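## Task

Make sure the plates with IDs B83 and B88 each have a lid seated all the way down. Each plate has to finish lying flat in the same nest it began in, held within the locators, with its well A1 at the nest corner labelled A1. Nothing may depend on the robot holding it there at the end; open the gripper and withdraw when finished.

## Robot and tools

Robot: one six-joint arm (waist, shoulder, elbow, forearm roll, wrist pitch, wrist roll) carrying a two-finger parallel gripper. The fingers extend along the gripper's own +z axis and close along its y axis. The reported hand point sits between the pads when they are shut; closed fingertips project about 33 mm past it, fully open ones about 9 mm. Closing pushes the tips roughly 24 mm further away from the arm, so keep that margin above any surface.

Scene frame: origin on the table top under the arm base, +z up, +y to the left when facing along +x. The base may be slightly tilted. Reported hand position can be off, more so at long reach.

Plates: well A1 is the plate's cut-off corner. To identify a plate, lay it flat in nest RD with A1 at the corner marked A1; once the fixed scanner beside RD has a clear view, results show its code in lower case (b83 for B83) or no_read. It never reports a wrong ID. reads counts how many times code went from no_read to an ID.

execute_actions takes {"actions": [...]}, run in order. Each action may have rows, steps and until. An empty list just returns state and images.
- rows: 1 to 15 rows; each row is one control step (1/30 s) and holds 9 numbers, each in [-1, 1], in this order: dx, dy, dz, rx, ry, rz, position, force_limit, speed.
- dx, dy, dz, rx, ry, rz: a target offset, not a pose, expressed in the gripper's own axes and measured from the gripper's measured pose when the action began (for a call's first action, the last pose any result reported). Every row is relative to that same start, not to the preceding row. Scale: 1.0 equals 0.6 m for dx/dy/dz and 180 degrees for rotation; rx, ry, rz form a single rotation vector.
- position: absolute finger command. +1 is fully open (140 mm), about -0.8 is where pads touch, -1 closes until blocked.
- force_limit: grip strength, for parts up to 40 mm wide about 14 N at -1, 60 N at 0, 107 N at +1.
- speed: finger gap rate, about 30 mm/s at -1, 140 at 0, 250 at +1.
- steps: integer 1 to 450, at least the number of rows, default 15. After the final row the arm keeps heading to that row's target and the gripper keeps its command, so allow enough steps for long moves; if cut short, send the remainder in the next action rather than relying on a hold.
- until: stops the action at the first step where every condition holds (the robot may still be moving). Only the scanner can be named, with fields code (a listed ID string or no_read, or [comparison, value]) and reads ([comparison, number]). Comparisons: =, !=, <, <=, >, >=; numbers always need one. Example: {"steps": 150, "until": {"scanner": {"code": "b83"}}}.
Any out-of-range number or unknown name makes the whole call rejected before motion.

Motion limits: each step the commanded pose is clipped to 70 mm and 16 degrees from the measured pose; damped inverse kinematics favours position over orientation. The elbow cannot fully straighten. Joint speeds are capped and ramp up over 0.3 s. For gentle moves, grow the offset gradually across rows (adding 0.01 per row is 6 mm per step, 0.18 m/s); abrupt starts can shake a held part free.

zoom_image: camera (cam_head_left, cam_head_right, cam_high, cam_low, cam_wrist) and region [x0, y0, x1, y1] in that camera's pixels from the top-left, no larger than 504 by 504. Image sizes: four fixed cameras are 896x504, cam_wrist is 504x504 fisheye. Calibration (intrinsics, distortion, world-to-camera transforms) is supplied and may be a few degrees and millimetres off; results list cameras whose numbers changed.

finished_scene: pass the current scene number; it ends that scene irreversibly and its result reports success and the next task. Call it only once the goal holds with the gripper released and clear.

Result lines: end_effector_position (m) and end_effector_quat_wxyz, linear and angular velocities, Hand target (pose the controller is driving toward), "pose unreachable" (clearance check altered or blocked the command; the arm then stops shortly after), object_status (0 moving, 1 blocked while opening, 2 blocked while closing, i.e. gripping, 3 reached command or pads met, though a thin part may still be held), position_measured in counts (3 open, 230 pads touching, not linear), flange force (outside force incl. held weight, noisy, may say no reading), scanner code and reads, MOTOR HOT and fault lines.

Gripping: close with position -1 and confirm object_status 2. Stopped fingers stay put until position changes by at least 0.01 or the object shifts. To squeeze harder, raise force_limit and toggle position between -1 and -0.98.

Avoid: contact torque reaching a joint's load limit (waist and shoulder 323, elbow 152, wrist joints 42.7 N m, held weight included) or an outside force of 144 N; either halts the arm for 10 s, skips the rest of the call, and the arm yields. Holding loads heats motors and overheating brakes the arm. Occasional tugs on held parts or pushes on loose ones may occur. Do not drop, slam, push hard, or let anything leave the table, which ends the scene. Between replies the robot keeps executing its last command.

Each tool is called after "Call:" as name([rows], argument=value, ...), one row to a line, values as JSON.

## Session

I'll start by looking at the current state of the scene.

Call:
execute_actions(actions=[])

Scene clock: 0.00 s.
end_effector_position=(+0.4759, -0.3910, +0.1616) position_measured=3 object_status=3 end_effector_quat_wxyz=(+0.254, +0.599, +0.657, +0.380) end_effector_velocity=(+0.000, -0.000, +0.000) end_effector_angular_velocity=(-0.001, -0.000, +0.000)
Joint positions: [-1.239  0.27   2.229  1.256  1.015  4.06 ]
Joint velocities: [ 0.    -0.     0.     0.001 -0.    -0.001]
Flange force (N, the push that the arm receives, along the gripper's own x y z axes): no reading
Hand target: +0.476, -0.391, +0.162; +0.254, +0.599, +0.657, +0.380
scanner: code=no_read reads=0

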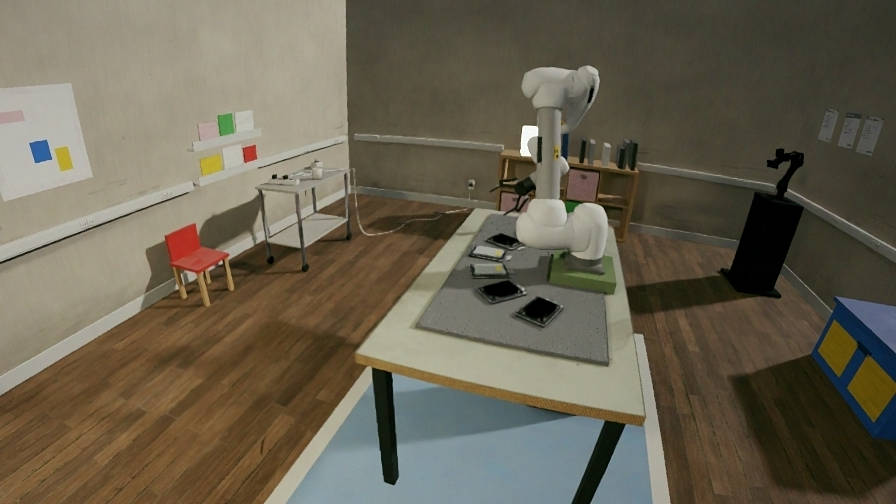

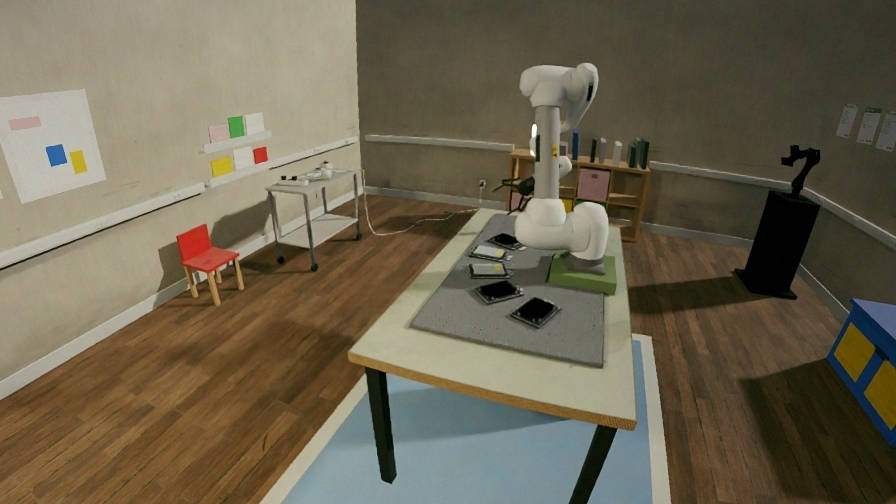

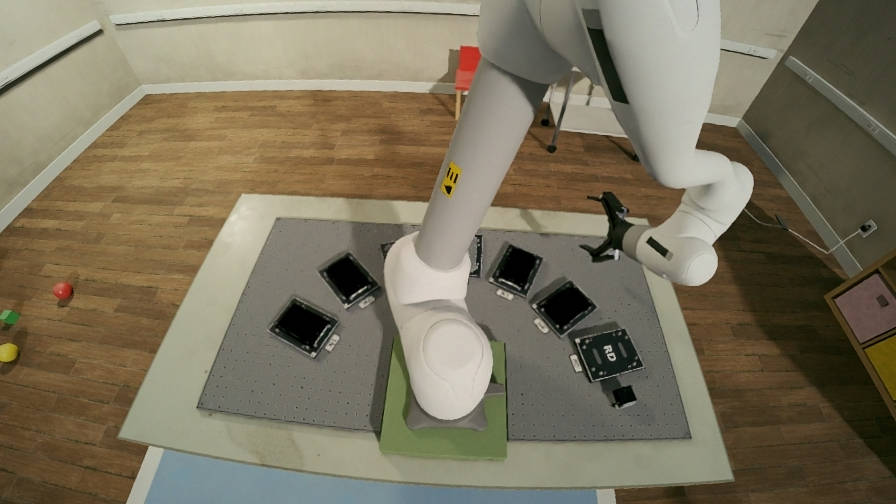

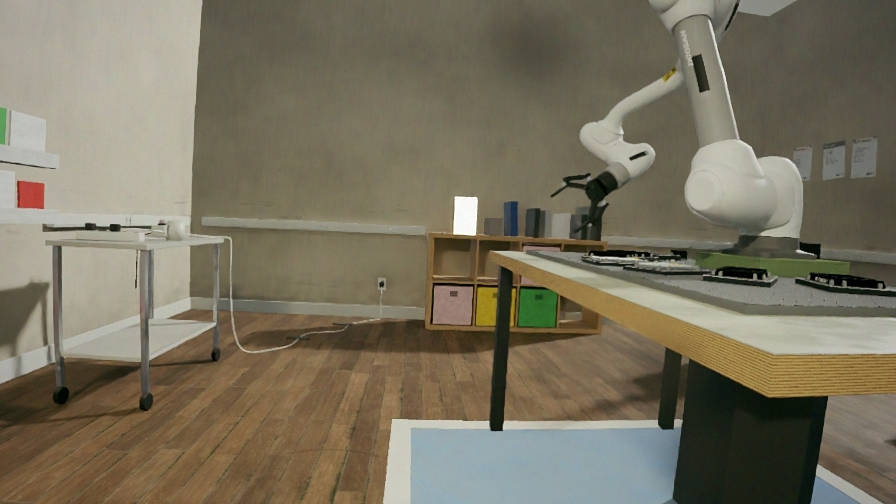

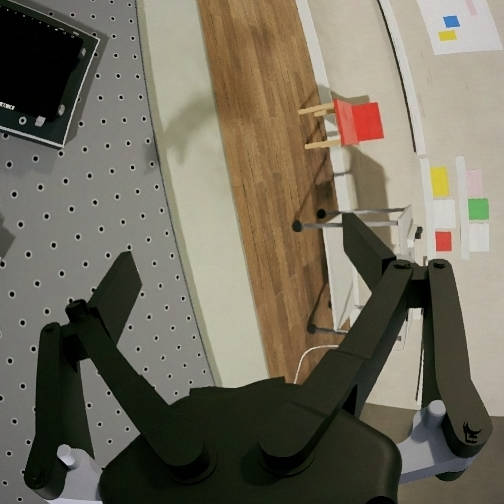

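Call:
zoom_image(camera="cam_high", region=[200, 200, 700, 460])

Call:
zoom_image(camera="cam_head_left", region=[400, 200, 650, 370])

Call:
zoom_image(camera="cam_low", region=[560, 220, 896, 320])

Region (200, 200, 700, 460) of cam_high's 896x504 image, scaled by 1.008, with more detail than that image has; it fills the top 262 rows of this view, and the rest is white.

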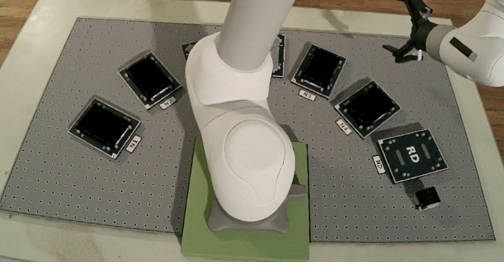

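Region (400, 200, 650, 370) of cam_head_left's 896x504 image, scaled by 2.016, with more detail than that image has; it fills the top 343 rows of this view, and the rest is white.

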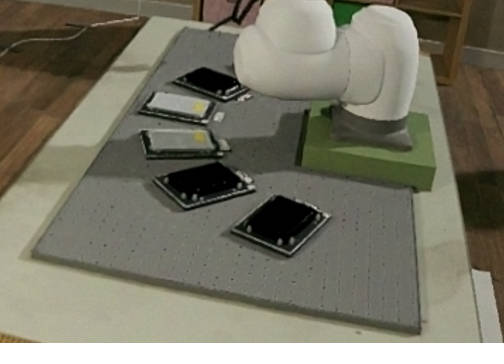

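Region (560, 220, 896, 320) of cam_low's 896x504 image, scaled by 1.500, with more detail than that image has; it fills the top 150 rows of this view, and the rest is white.

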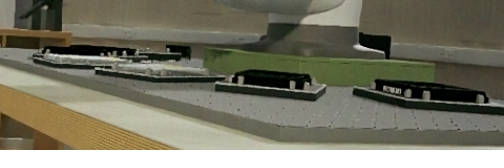

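Call:
zoom_image(camera="cam_high", region=[520, 270, 680, 420])

Call:
zoom_image(camera="cam_high", region=[260, 240, 400, 370])

Call:
zoom_image(camera="cam_high", region=[460, 225, 610, 345])

Call:
zoom_image(camera="cam_head_left", region=[460, 225, 570, 335])

Region (520, 270, 680, 420) of cam_high's 896x504 image, scaled by 3.150, with more detail than that image has; it fills the top 472 rows of this view, and the rest is white.

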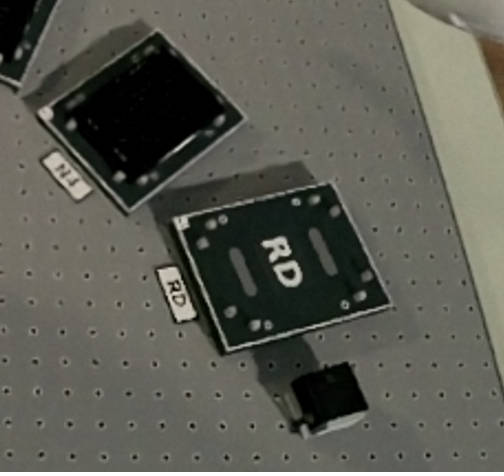

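Region (260, 240, 400, 370) of cam_high's 896x504 image, scaled by 3.600, with more detail than that image has; it fills the top 468 rows of this view, and the rest is white.

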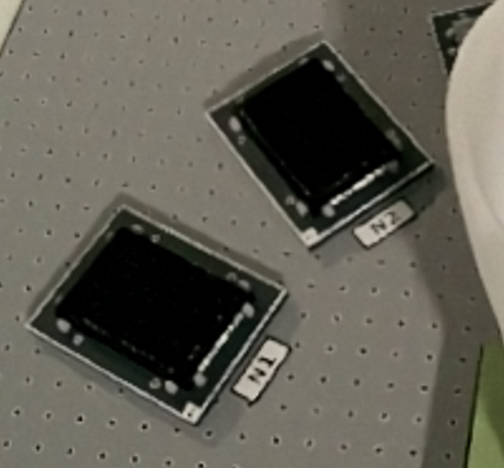

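Region (460, 225, 610, 345) of cam_high's 896x504 image, scaled by 3.360, with more detail than that image has; it fills the top 403 rows of this view, and the rest is white.

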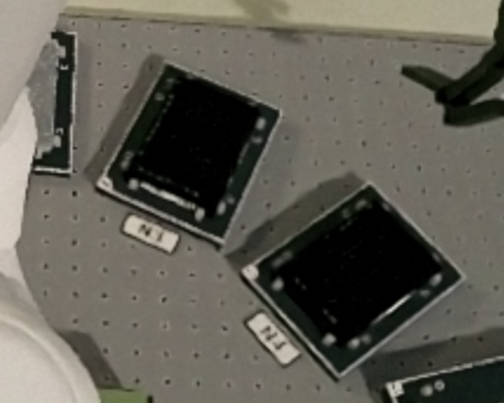

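Region (460, 225, 570, 335) of cam_head_left's 896x504 image, scaled by 4.582, with more detail than that image has.

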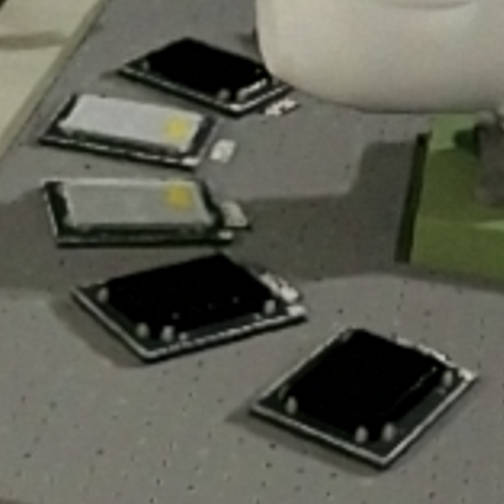

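Call:
zoom_image(camera="cam_wrist", region=[0, 0, 150, 150])

Call:
zoom_image(camera="cam_low", region=[780, 260, 896, 300])

Region (0, 0, 150, 150) of cam_wrist's 504x504 image, scaled by 3.360, with more detail than that image has.

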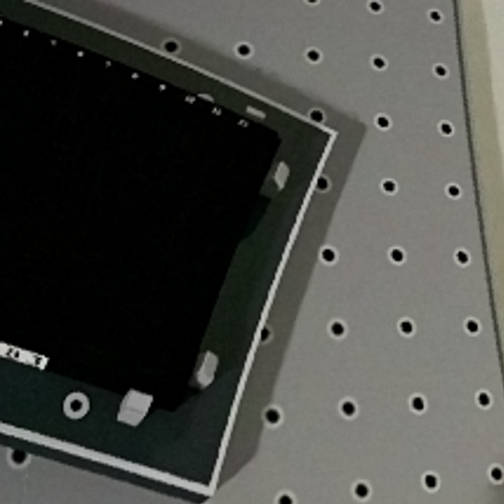

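Region (780, 260, 896, 300) of cam_low's 896x504 image, scaled by 4.345, with more detail than that image has; it fills the top 174 rows of this view, and the rest is white.

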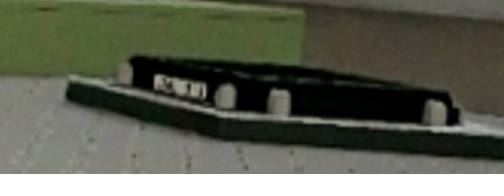

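Call:
execute_actions([
  {"rows": [
[0.0100,-0.0160,-0.0178,0.0202,0.0026,-0.0108,1,-1,1],
[0.0199,-0.0320,-0.0356,0.0405,0.0051,-0.0217,1,-1,1],
[0.0299,-0.0480,-0.0534,0.0607,0.0077,-0.0325,1,-1,1],
[0.0399,-0.0639,-0.0712,0.0809,0.0103,-0.0434,1,-1,1],
[0.0499,-0.0799,-0.0890,0.1012,0.0129,-0.0542,1,-1,1],
[0.0598,-0.0959,-0.1068,0.1214,0.0154,-0.0650,1,-1,1],
[0.0698,-0.1119,-0.1246,0.1416,0.0180,-0.0759,1,-1,1],
[0.0798,-0.1279,-0.1424,0.1619,0.0206,-0.0867,1,-1,1],
[0.0898,-0.1439,-0.1602,0.1821,0.0232,-0.0976,1,-1,1],
[0.0997,-0.1599,-0.1780,0.2023,0.0257,-0.1084,1,-1,1],
[0.1097,-0.1759,-0.1958,0.2226,0.0283,-0.1192,1,-1,1],
[0.1197,-0.1918,-0.2136,0.2428,0.0309,-0.1301,1,-1,1],
[0.1297,-0.2078,-0.2314,0.2630,0.0335,-0.1409,1,-1,1],
[0.1396,-0.2238,-0.2492,0.2833,0.0360,-0.1518,1,-1,1],
[0.1496,-0.2398,-0.2670,0.3035,0.0386,-0.1626,1,-1,1]
], "steps": 60},
])

Scene clock: 5.80 s.
end_effector_position=(+0.2501, -0.3333, +0.1503) position_measured=3 object_status=3 end_effector_quat_wxyz=(-0.000, +0.447, +0.895, -0.001) end_effector_velocity=(+0.000, +0.000, -0.000) end_effector_angular_velocity=(+0.001, -0.000, +0.001)
Joint positions: [-1.046 -0.048  2.277 -0.001  0.906  4.63 ]
Joint velocities: [ 0.     0.    -0.     0.001  0.    -0.001]
Flange force (N, the push that the arm receives, along the gripper's own x y z axes): [1.4 -0.3 4.7]
Hand target: +0.250, -0.333, +0.150; -0.000, +0.447, +0.895, -0.001
Off the commanded pose: 0.000 m, 0 deg.
scanner: code=no_read reads=0
camera_calibration (this result's frames):
cam_wrist: T_world_to_cam=[[0.879886, 0.472235, 0.0528667, -0.082446], [0.412002, -0.813588, 0.410279, -0.429481], [0.23676, -0.339218, -0.910426, 0.165683], [0, 0, 0, 1]] pos_world=[0.210263, -0.254284, 0.331408]

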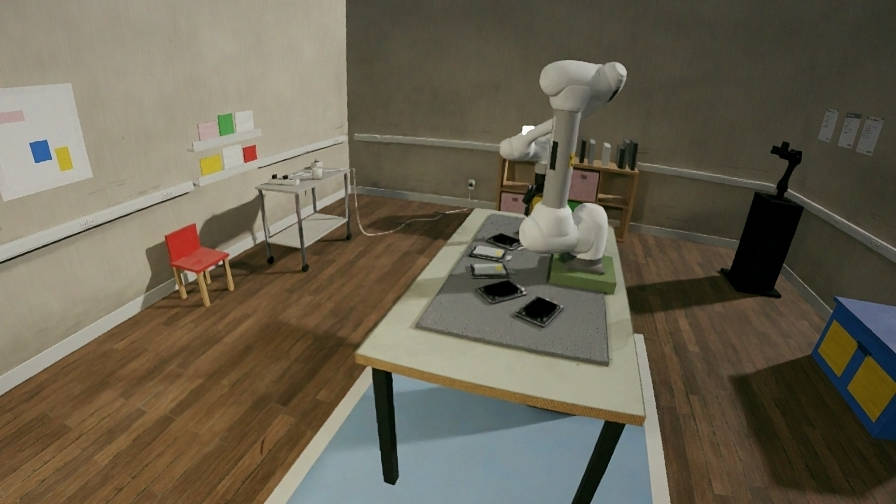

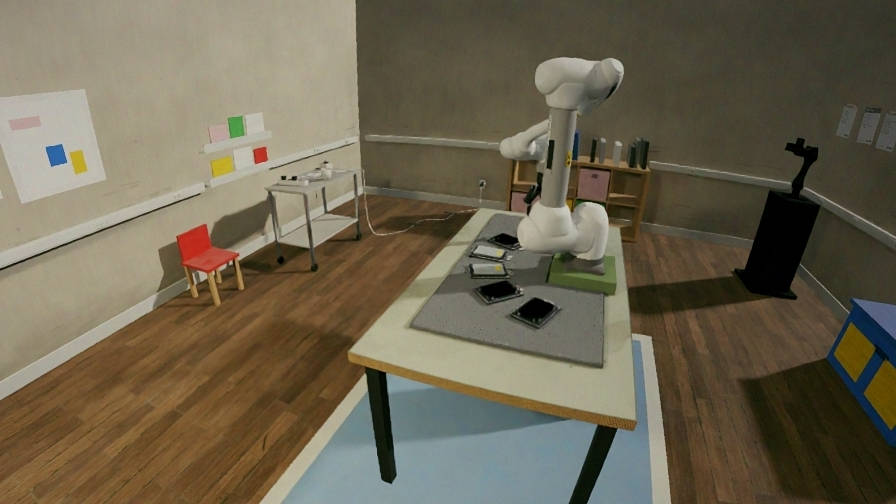

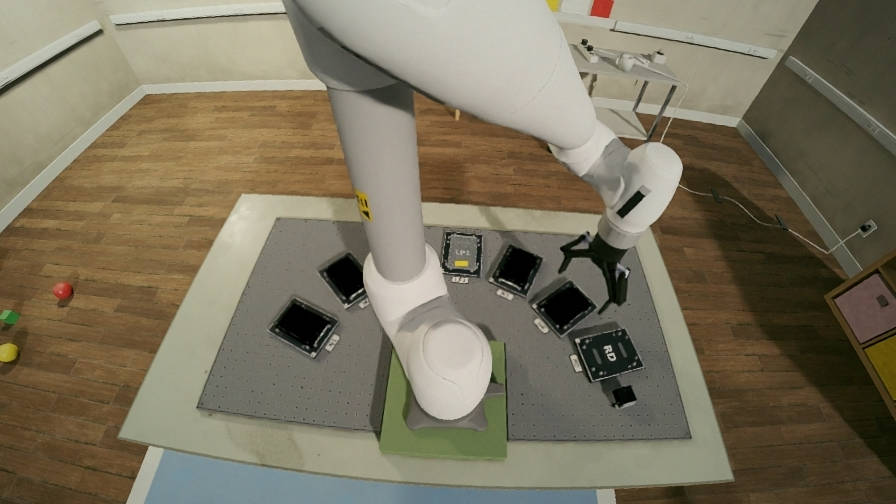

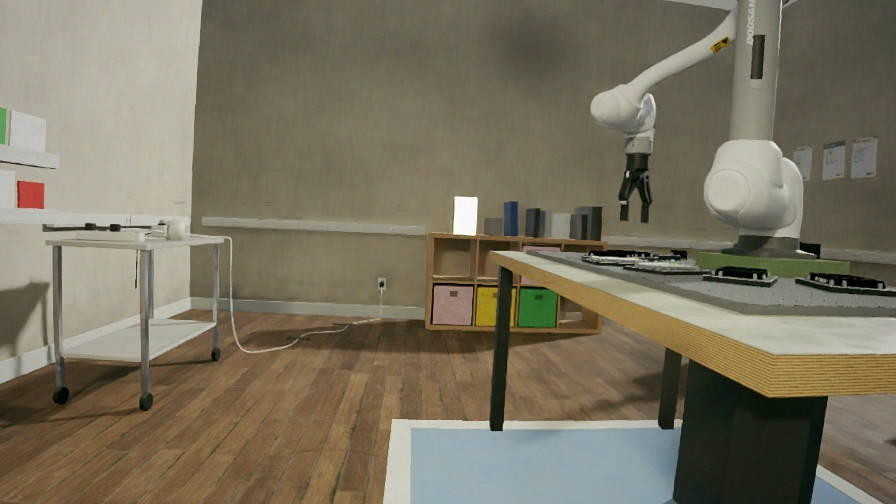

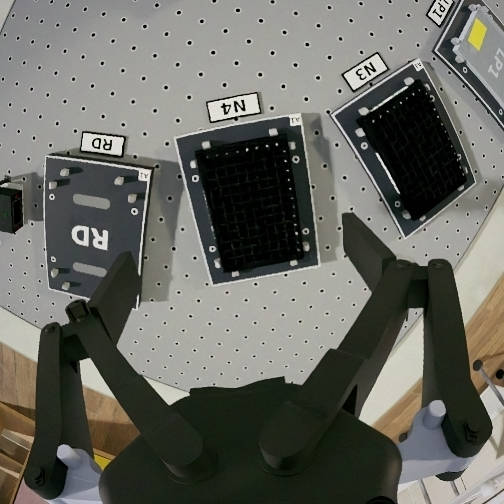

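Call:
zoom_image(camera="cam_wrist", region=[160, 90, 340, 295])

Call:
zoom_image(camera="cam_wrist", region=[320, 50, 490, 250])

Call:
zoom_image(camera="cam_wrist", region=[0, 125, 180, 315])

Region (160, 90, 340, 295) of cam_wrist's 504x504 image, scaled by 2.459, with more detail than that image has; it fills the left 443 columns of this view, and the rest is white.

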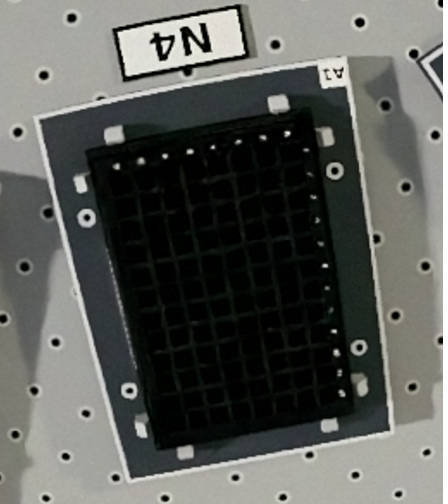

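Region (320, 50, 490, 250) of cam_wrist's 504x504 image, scaled by 2.520, with more detail than that image has; it fills the left 428 columns of this view, and the rest is white.

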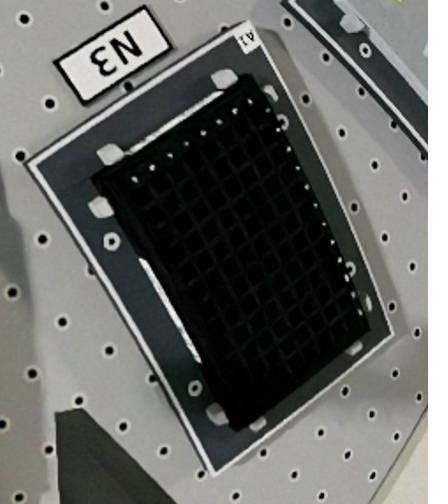

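Region (0, 125, 180, 315) of cam_wrist's 504x504 image, scaled by 2.653, with more detail than that image has; it fills the left 477 columns of this view, and the rest is white.

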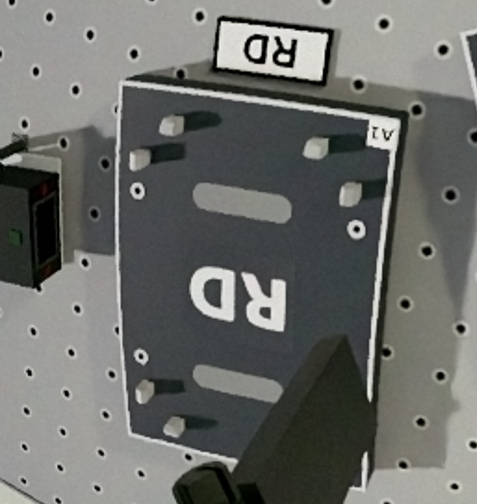

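Call:
zoom_image(camera="cam_low", region=[680, 255, 800, 325])

Call:
zoom_image(camera="cam_low", region=[570, 190, 720, 285])

Region (680, 255, 800, 325) of cam_low's 896x504 image, scaled by 4.200, with more detail than that image has; it fills the top 294 rows of this view, and the rest is white.

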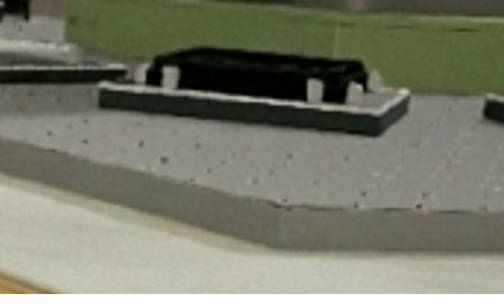

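Region (570, 190, 720, 285) of cam_low's 896x504 image, scaled by 3.360, with more detail than that image has; it fills the top 319 rows of this view, and the rest is white.

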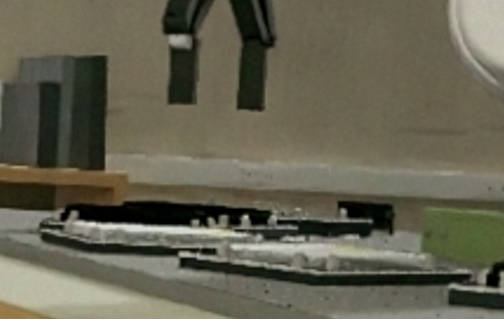

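Call:
execute_actions([
  {"rows": [
[0.0089,0.0103,0.0084,-0.0059,-0.0079,-0.0268,1,-1,1],
[0.0178,0.0206,0.0167,-0.0119,-0.0159,-0.0536,1,-1,1],
[0.0267,0.0309,0.0251,-0.0178,-0.0238,-0.0804,1,-1,1],
[0.0357,0.0412,0.0335,-0.0238,-0.0318,-0.1072,1,-1,1],
[0.0446,0.0515,0.0418,-0.0297,-0.0397,-0.1340,1,-1,1],
[0.0535,0.0618,0.0502,-0.0357,-0.0477,-0.1608,1,-1,1],
[0.0624,0.0721,0.0586,-0.0416,-0.0556,-0.1876,1,-1,1],
[0.0713,0.0824,0.0669,-0.0475,-0.0635,-0.2144,1,-1,1],
[0.0802,0.0927,0.0753,-0.0535,-0.0715,-0.2412,1,-1,1],
[0.0891,0.1030,0.0837,-0.0594,-0.0794,-0.2680,1,-1,1],
[0.0980,0.1133,0.0920,-0.0654,-0.0874,-0.2948,1,-1,1],
[0.1070,0.1236,0.1004,-0.0713,-0.0953,-0.3216,1,-1,1],
[0.1159,0.1339,0.1088,-0.0772,-0.1033,-0.3484,1,-1,1],
[0.1248,0.1442,0.1171,-0.0832,-0.1112,-0.3752,1,-1,1],
[0.1337,0.1545,0.1255,-0.0891,-0.1191,-0.4020,1,-1,1]
], "steps": 50},
])

Scene clock: 11.57 s.
end_effector_position=(+0.2761, -0.2134, +0.0749) position_measured=3 object_status=3 end_effector_quat_wxyz=(+0.212, -0.174, +0.961, +0.038) end_effector_velocity=(-0.001, +0.001, -0.001) end_effector_angular_velocity=(+0.006, -0.006, +0.003)
Joint positions: [-1.22  -0.06   2.563  0.677  0.741  2.639]
Joint velocities: [-0.01   0.005  0.002  0.009  0.006 -0.02 ]
Flange force (N, the push that the arm receives, along the gripper's own x y z axes): [1.8 2.9 2.7]
Hand target: +0.276, -0.213, +0.075; +0.213, -0.174, +0.961, +0.039
Off the commanded pose: 0.000 m, 0 deg.
scanner: code=no_read reads=0
camera_calibration (this result's frames):
cam_wrist: T_world_to_cam=[[-0.239529, 0.964341, 0.112572, 0.251674], [0.656806, 0.0755599, 0.750265, -0.214996], [0.715005, 0.253648, -0.651483, 0.106636], [0, 0, 0, 1]] pos_world=[0.125249, -0.253502, 0.202444]

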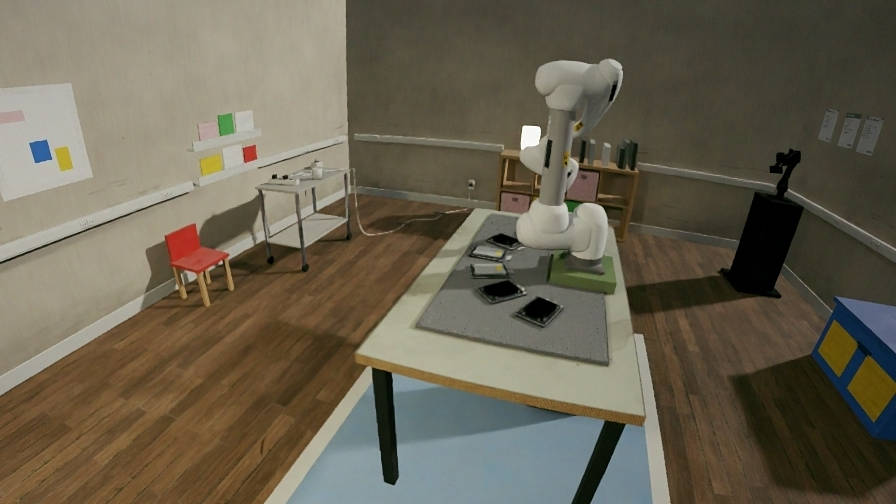

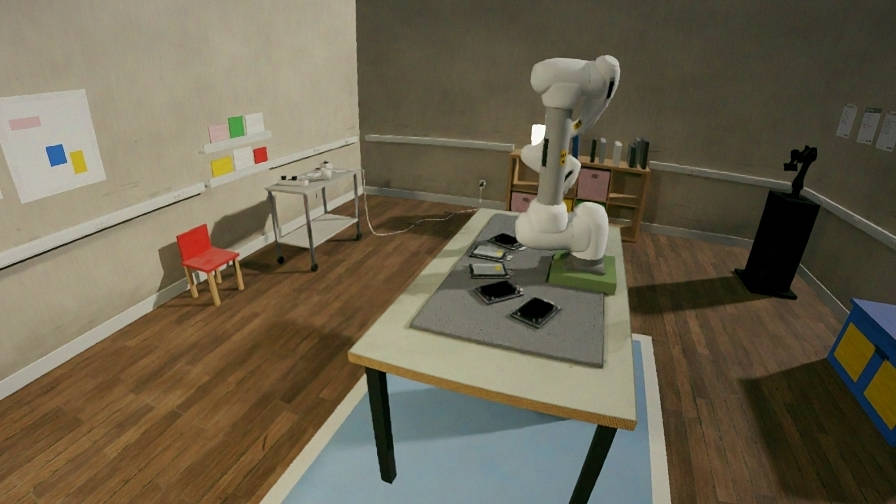

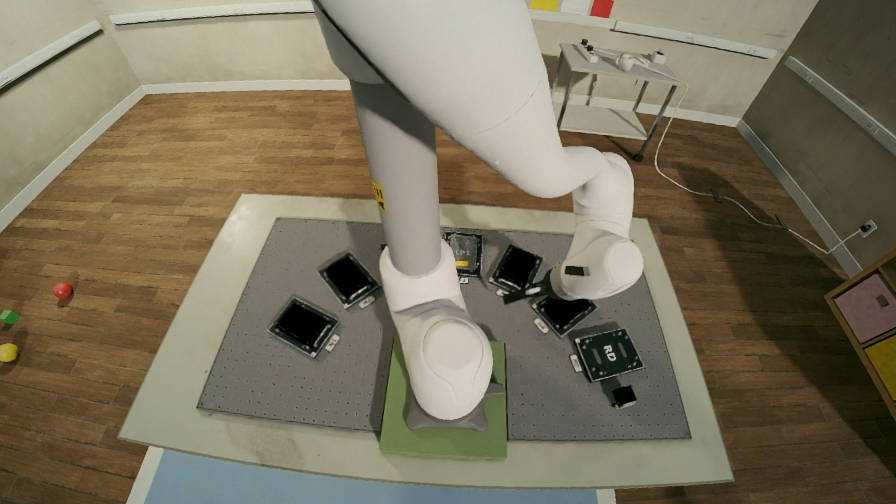

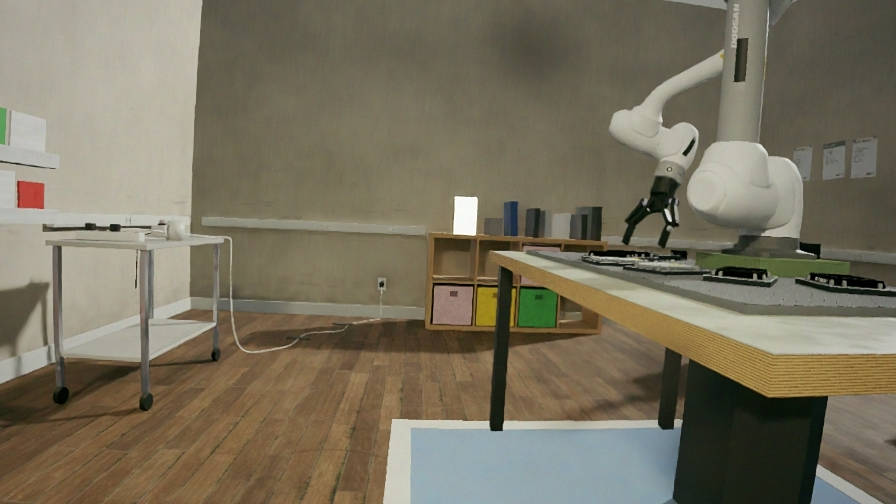

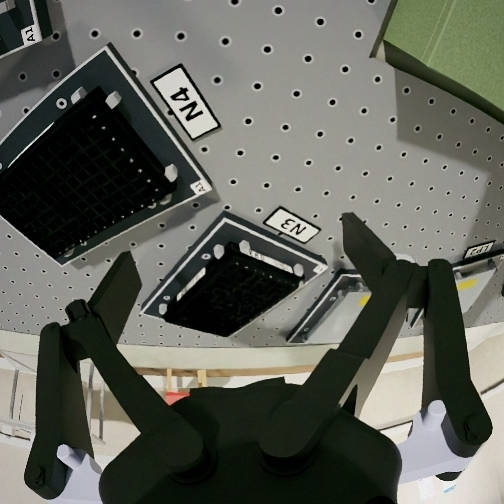

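Call:
zoom_image(camera="cam_wrist", region=[140, 205, 340, 345])

Call:
zoom_image(camera="cam_wrist", region=[225, 235, 315, 285])

Call:
zoom_image(camera="cam_wrist", region=[155, 245, 235, 320])

Region (140, 205, 340, 345) of cam_wrist's 504x504 image, scaled by 2.520, with more detail than that image has; it fills the top 353 rows of this view, and the rest is white.

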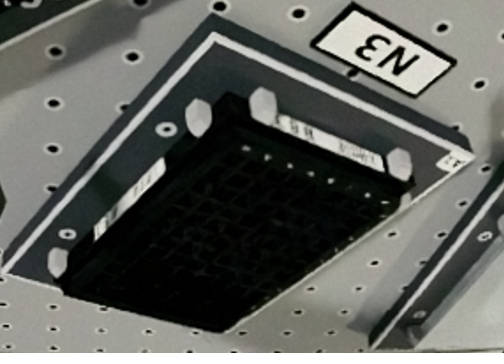

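Region (225, 235, 315, 285) of cam_wrist's 504x504 image, scaled by 5.600, with more detail than that image has.

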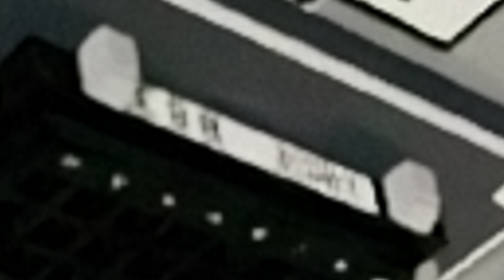

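Region (155, 245, 235, 320) of cam_wrist's 504x504 image, scaled by 6.300, with more detail than that image has; it fills the top 472 rows of this view, and the rest is white.

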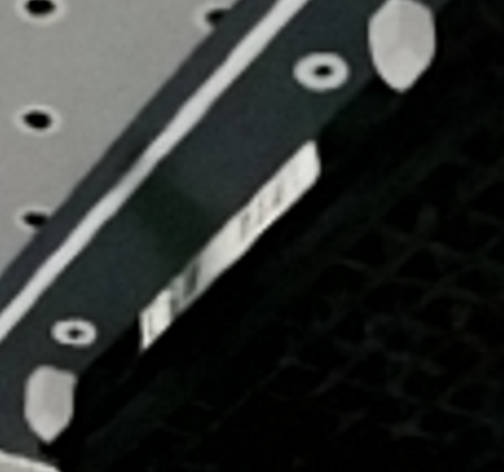

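Call:
execute_actions([
  {"rows": [
[-0.0152,0.0007,0.0053,-0.0114,-0.0123,-0.0125,1,-1,1],
[-0.0305,0.0014,0.0105,-0.0228,-0.0247,-0.0249,1,-1,1],
[-0.0457,0.0021,0.0158,-0.0343,-0.0370,-0.0374,1,-1,1],
[-0.0609,0.0028,0.0210,-0.0457,-0.0493,-0.0499,1,-1,1],
[-0.0762,0.0035,0.0263,-0.0571,-0.0617,-0.0624,1,-1,1],
[-0.0914,0.0042,0.0315,-0.0685,-0.0740,-0.0748,1,-1,1],
[-0.1066,0.0049,0.0368,-0.0800,-0.0863,-0.0873,1,-1,1],
[-0.1219,0.0056,0.0420,-0.0914,-0.0987,-0.0998,1,-1,1],
[-0.1371,0.0063,0.0473,-0.1028,-0.1110,-0.1123,1,-1,1],
[-0.1523,0.0070,0.0525,-0.1142,-0.1233,-0.1247,1,-1,1],
[-0.1676,0.0077,0.0578,-0.1257,-0.1357,-0.1372,1,-1,1],
[-0.1828,0.0084,0.0630,-0.1371,-0.1480,-0.1497,1,-1,1],
[-0.1980,0.0091,0.0683,-0.1485,-0.1603,-0.1622,1,-1,1],
[-0.2133,0.0098,0.0735,-0.1599,-0.1727,-0.1746,1,-1,1],
[-0.2285,0.0105,0.0788,-0.1714,-0.1850,-0.1871,1,-1,1]
], "steps": 45},
])

Scene clock: 15.40 s.
end_effector_position=(+0.4089, -0.1569, +0.0896) position_measured=3 object_status=3 end_effector_quat_wxyz=(+0.421, -0.469, +0.728, +0.271) end_effector_velocity=(-0.000, -0.000, +0.000) end_effector_angular_velocity=(+0.000, -0.000, -0.001)
Joint positions: [-1.071  0.453  2.253  0.825  1.321  1.931]
Joint velocities: [-0.001 -0.     0.    -0.     0.    -0.001]
Flange force (N, the push that the arm receives, along the gripper's own x y z axes): [1.2 2.7 1.9]
Hand target: +0.409, -0.157, +0.090; +0.421, -0.469, +0.728, +0.271
Off the commanded pose: 0.000 m, 0 deg.
scanner: code=no_read reads=0
camera_calibration (this result's frames):
cam_wrist: T_world_to_cam=[[-0.886854, 0.434212, 0.157957, 0.404713], [0.183916, 0.0181251, 0.982775, -0.154039], [0.42387, 0.900628, -0.0959328, 0.177636], [0, 0, 0, 1]] pos_world=[0.311956, -0.332923, 0.104499]

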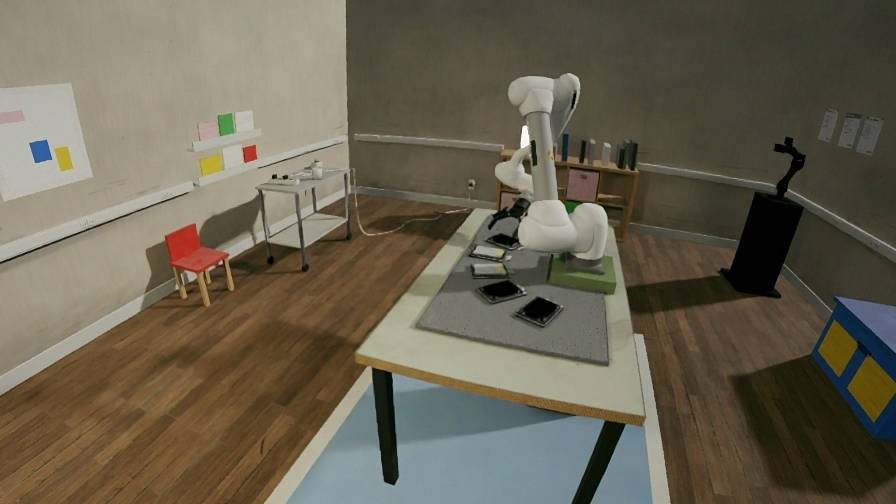

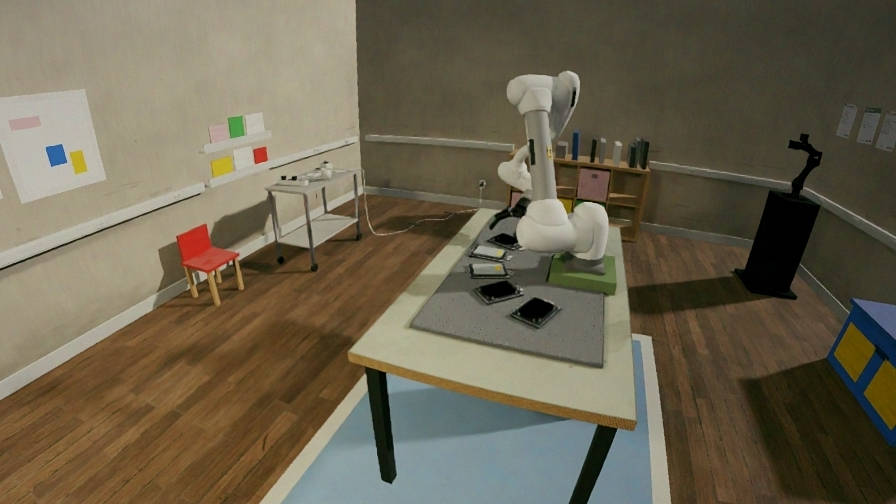

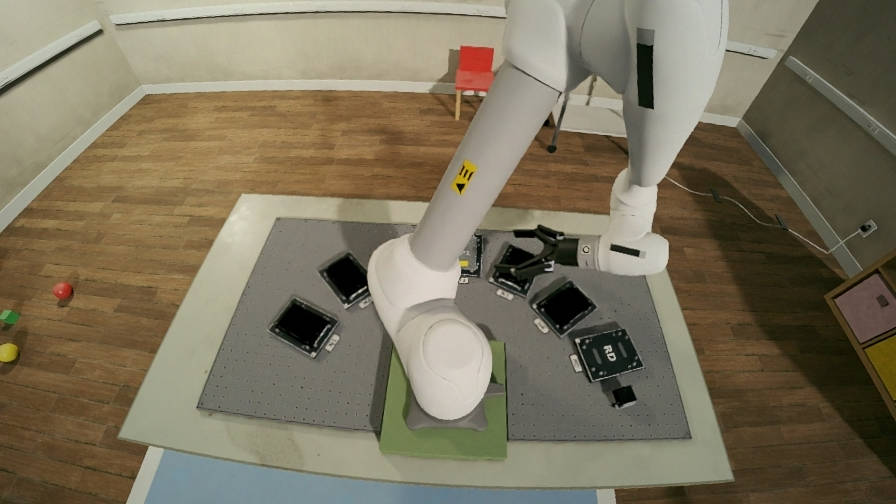

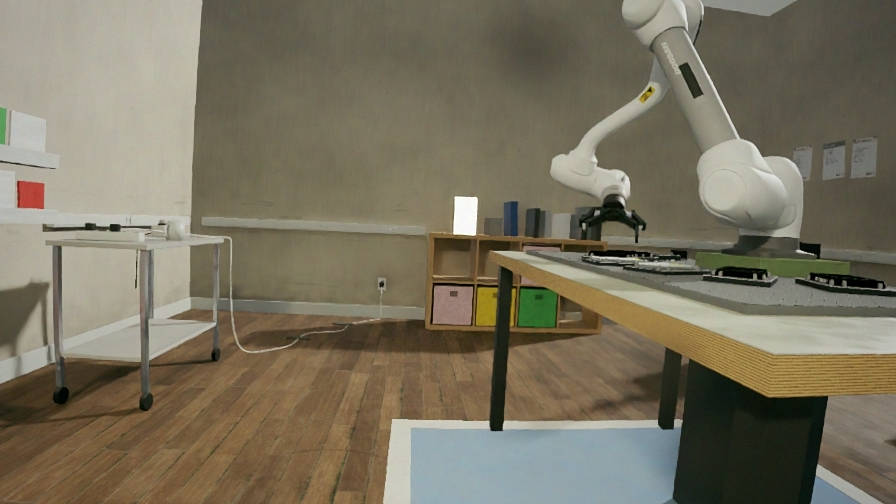

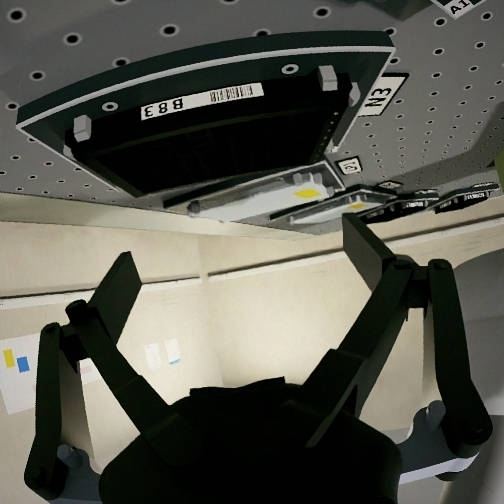

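Call:
zoom_image(camera="cam_wrist", region=[130, 70, 280, 130])

Call:
zoom_image(camera="cam_wrist", region=[40, 40, 410, 230])

Call:
zoom_image(camera="cam_wrist", region=[350, 170, 504, 230])

Region (130, 70, 280, 130) of cam_wrist's 504x504 image, scaled by 3.360, with more detail than that image has; it fills the top 202 rows of this view, and the rest is white.

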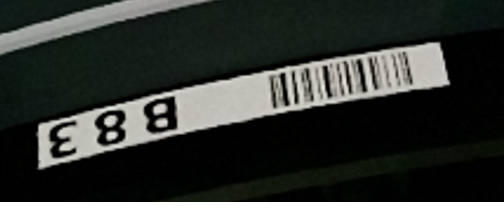

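Region (40, 40, 410, 230) of cam_wrist's 504x504 image, scaled by 1.362, with more detail than that image has; it fills the top 259 rows of this view, and the rest is white.

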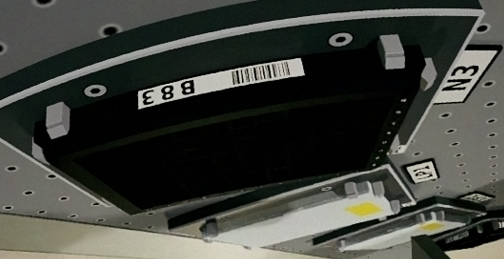

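Region (350, 170, 504, 230) of cam_wrist's 504x504 image, scaled by 3.273, with more detail than that image has.

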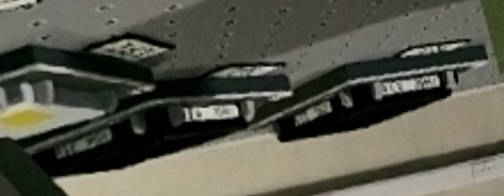

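Call:
execute_actions([
  {"rows": [
[-0.0217,0.0351,0.0376,-0.0223,0,-0.0129,1,-1,1],
[-0.0435,0.0702,0.0751,-0.0446,0,-0.0257,1,-1,1],
[-0.0652,0.1053,0.1127,-0.0669,0,-0.0386,1,-1,1],
[-0.0870,0.1404,0.1503,-0.0892,0,-0.0515,1,-1,1],
[-0.1087,0.1755,0.1878,-0.1115,0,-0.0644,1,-1,1],
[-0.1304,0.2106,0.2254,-0.1338,0,-0.0772,1,-1,1],
[-0.1522,0.2457,0.2630,-0.1561,0,-0.0901,1,-1,1],
[-0.1739,0.2807,0.3005,-0.1783,0,-0.1030,1,-1,1],
[-0.1957,0.3158,0.3381,-0.2006,0,-0.1159,1,-1,1],
[-0.2174,0.3509,0.3757,-0.2229,0,-0.1287,1,-1,1],
[-0.2391,0.3860,0.4132,-0.2452,0,-0.1416,1,-1,1],
[-0.2609,0.4211,0.4508,-0.2675,0,-0.1545,1,-1,1],
[-0.2826,0.4562,0.4884,-0.2898,0,-0.1674,1,-1,1],
[-0.3044,0.4913,0.5259,-0.3121,0,-0.1802,1,-1,1],
[-0.3261,0.5264,0.5635,-0.3344,0,-0.1931,1,-1,1]
], "steps": 60},
])

Scene clock: 18.43 s.
end_effector_position=(+0.2839, +0.3303, +0.0913) position_measured=3 object_status=3 end_effector_quat_wxyz=(-0.192, +0.800, -0.330, -0.462) end_effector_velocity=(+0.000, -0.000, -0.000) end_effector_angular_velocity=(-0.001, -0.001, +0.000)
Joint positions: [0.151 0.449 2.263 0.83  1.311 1.933]
Joint velocities: [ 0.     0.    -0.    -0.001 -0.001  0.   ]
Flange force (N, the push that the arm receives, along the gripper's own x y z axes): [5.1 1.1 3.8]
Hand target: +0.284, +0.330, +0.091; -0.192, +0.800, -0.330, -0.462
Off the commanded pose: 0.001 m, 0 deg.
scanner: code=no_read reads=0
camera_calibration (this result's frames):
cam_wrist: T_world_to_cam=[[-0.717624, -0.678954, 0.155039, 0.401942], [0.0450592, 0.176888, 0.983199, -0.154544], [-0.694972, 0.712553, -0.0963458, 0.171802], [0, 0, 0, 1]] pos_world=[0.414804, 0.177819, 0.106184]

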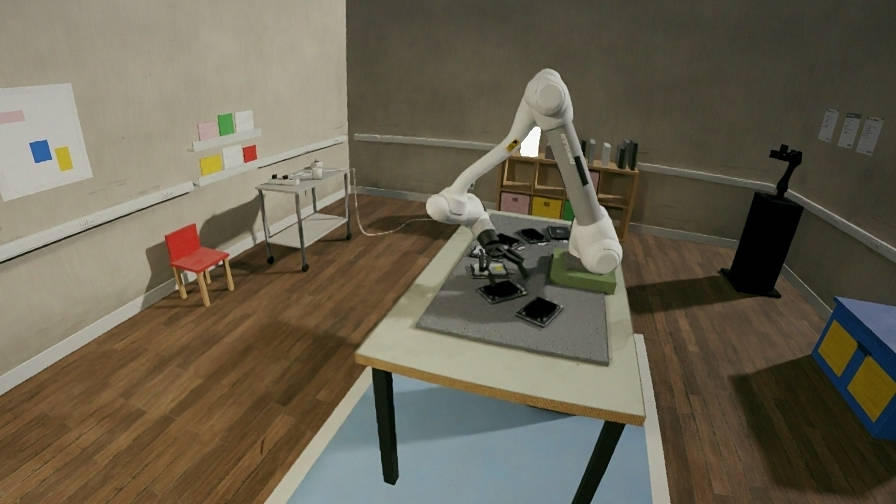

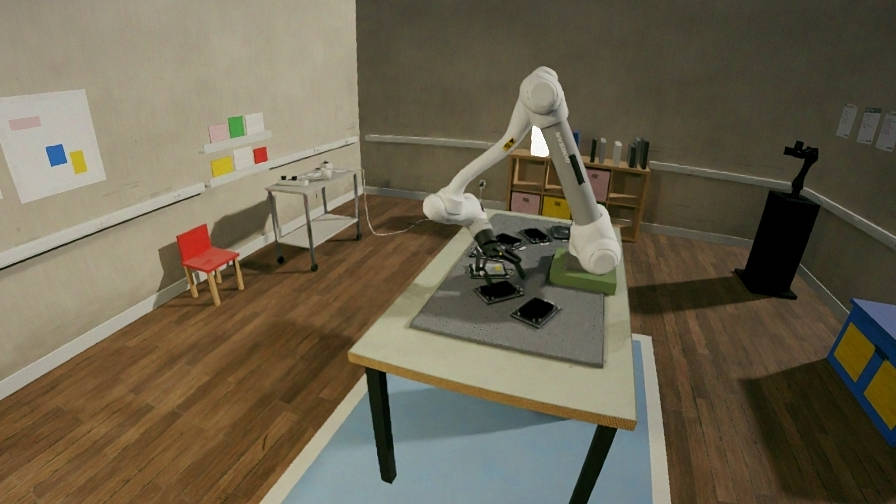

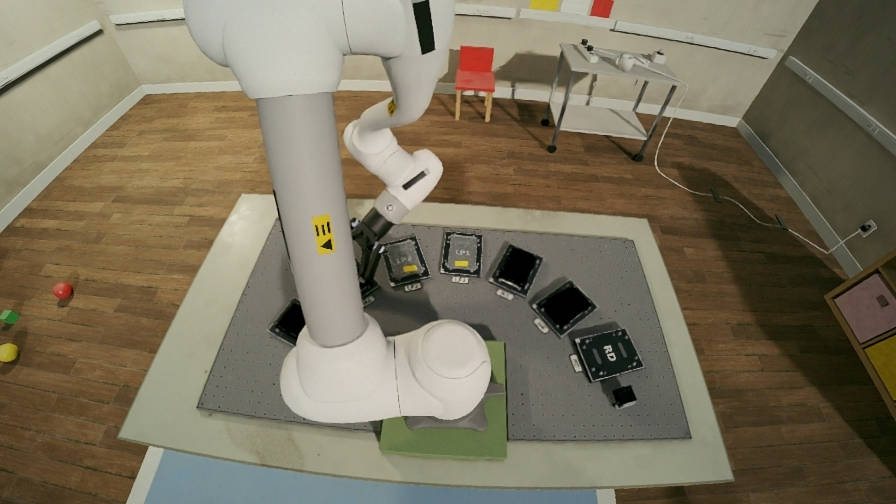

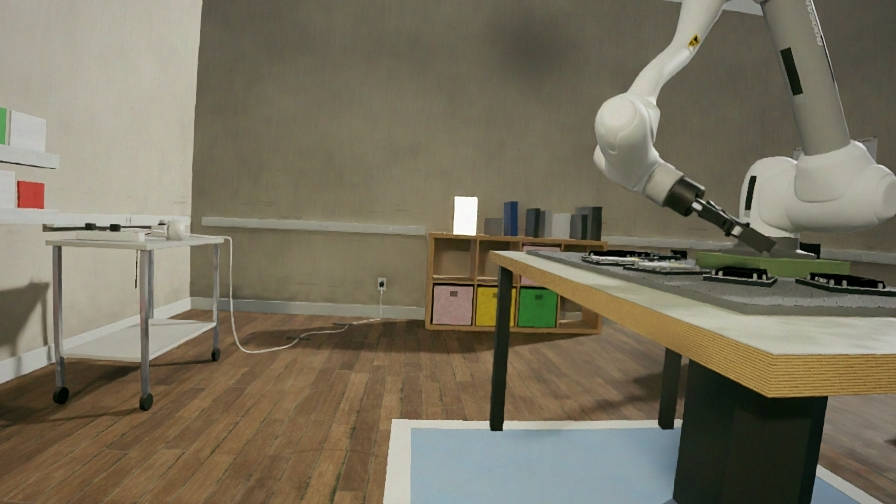

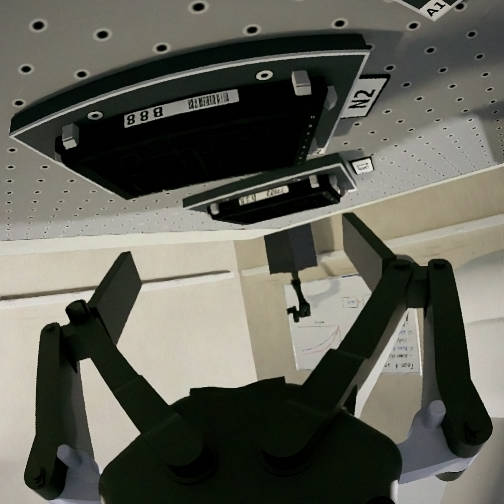

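Call:
zoom_image(camera="cam_wrist", region=[110, 75, 260, 135])

Call:
zoom_image(camera="cam_wrist", region=[225, 175, 305, 215])

Call:
zoom_image(camera="cam_high", region=[370, 220, 500, 300])

Region (110, 75, 260, 135) of cam_wrist's 504x504 image, scaled by 3.360, with more detail than that image has; it fills the top 202 rows of this view, and the rest is white.

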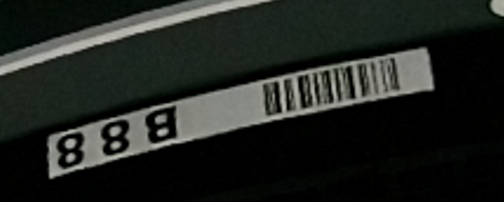

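Region (225, 175, 305, 215) of cam_wrist's 504x504 image, scaled by 6.300, with more detail than that image has.

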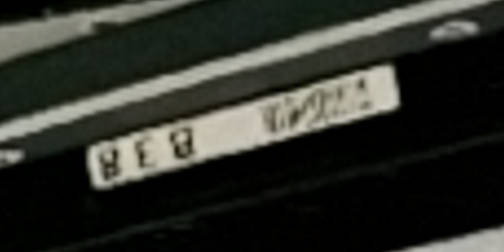

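Region (370, 220, 500, 300) of cam_high's 896x504 image, scaled by 3.877, with more detail than that image has; it fills the top 310 rows of this view, and the rest is white.

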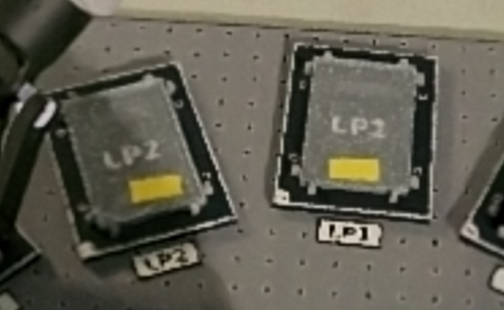

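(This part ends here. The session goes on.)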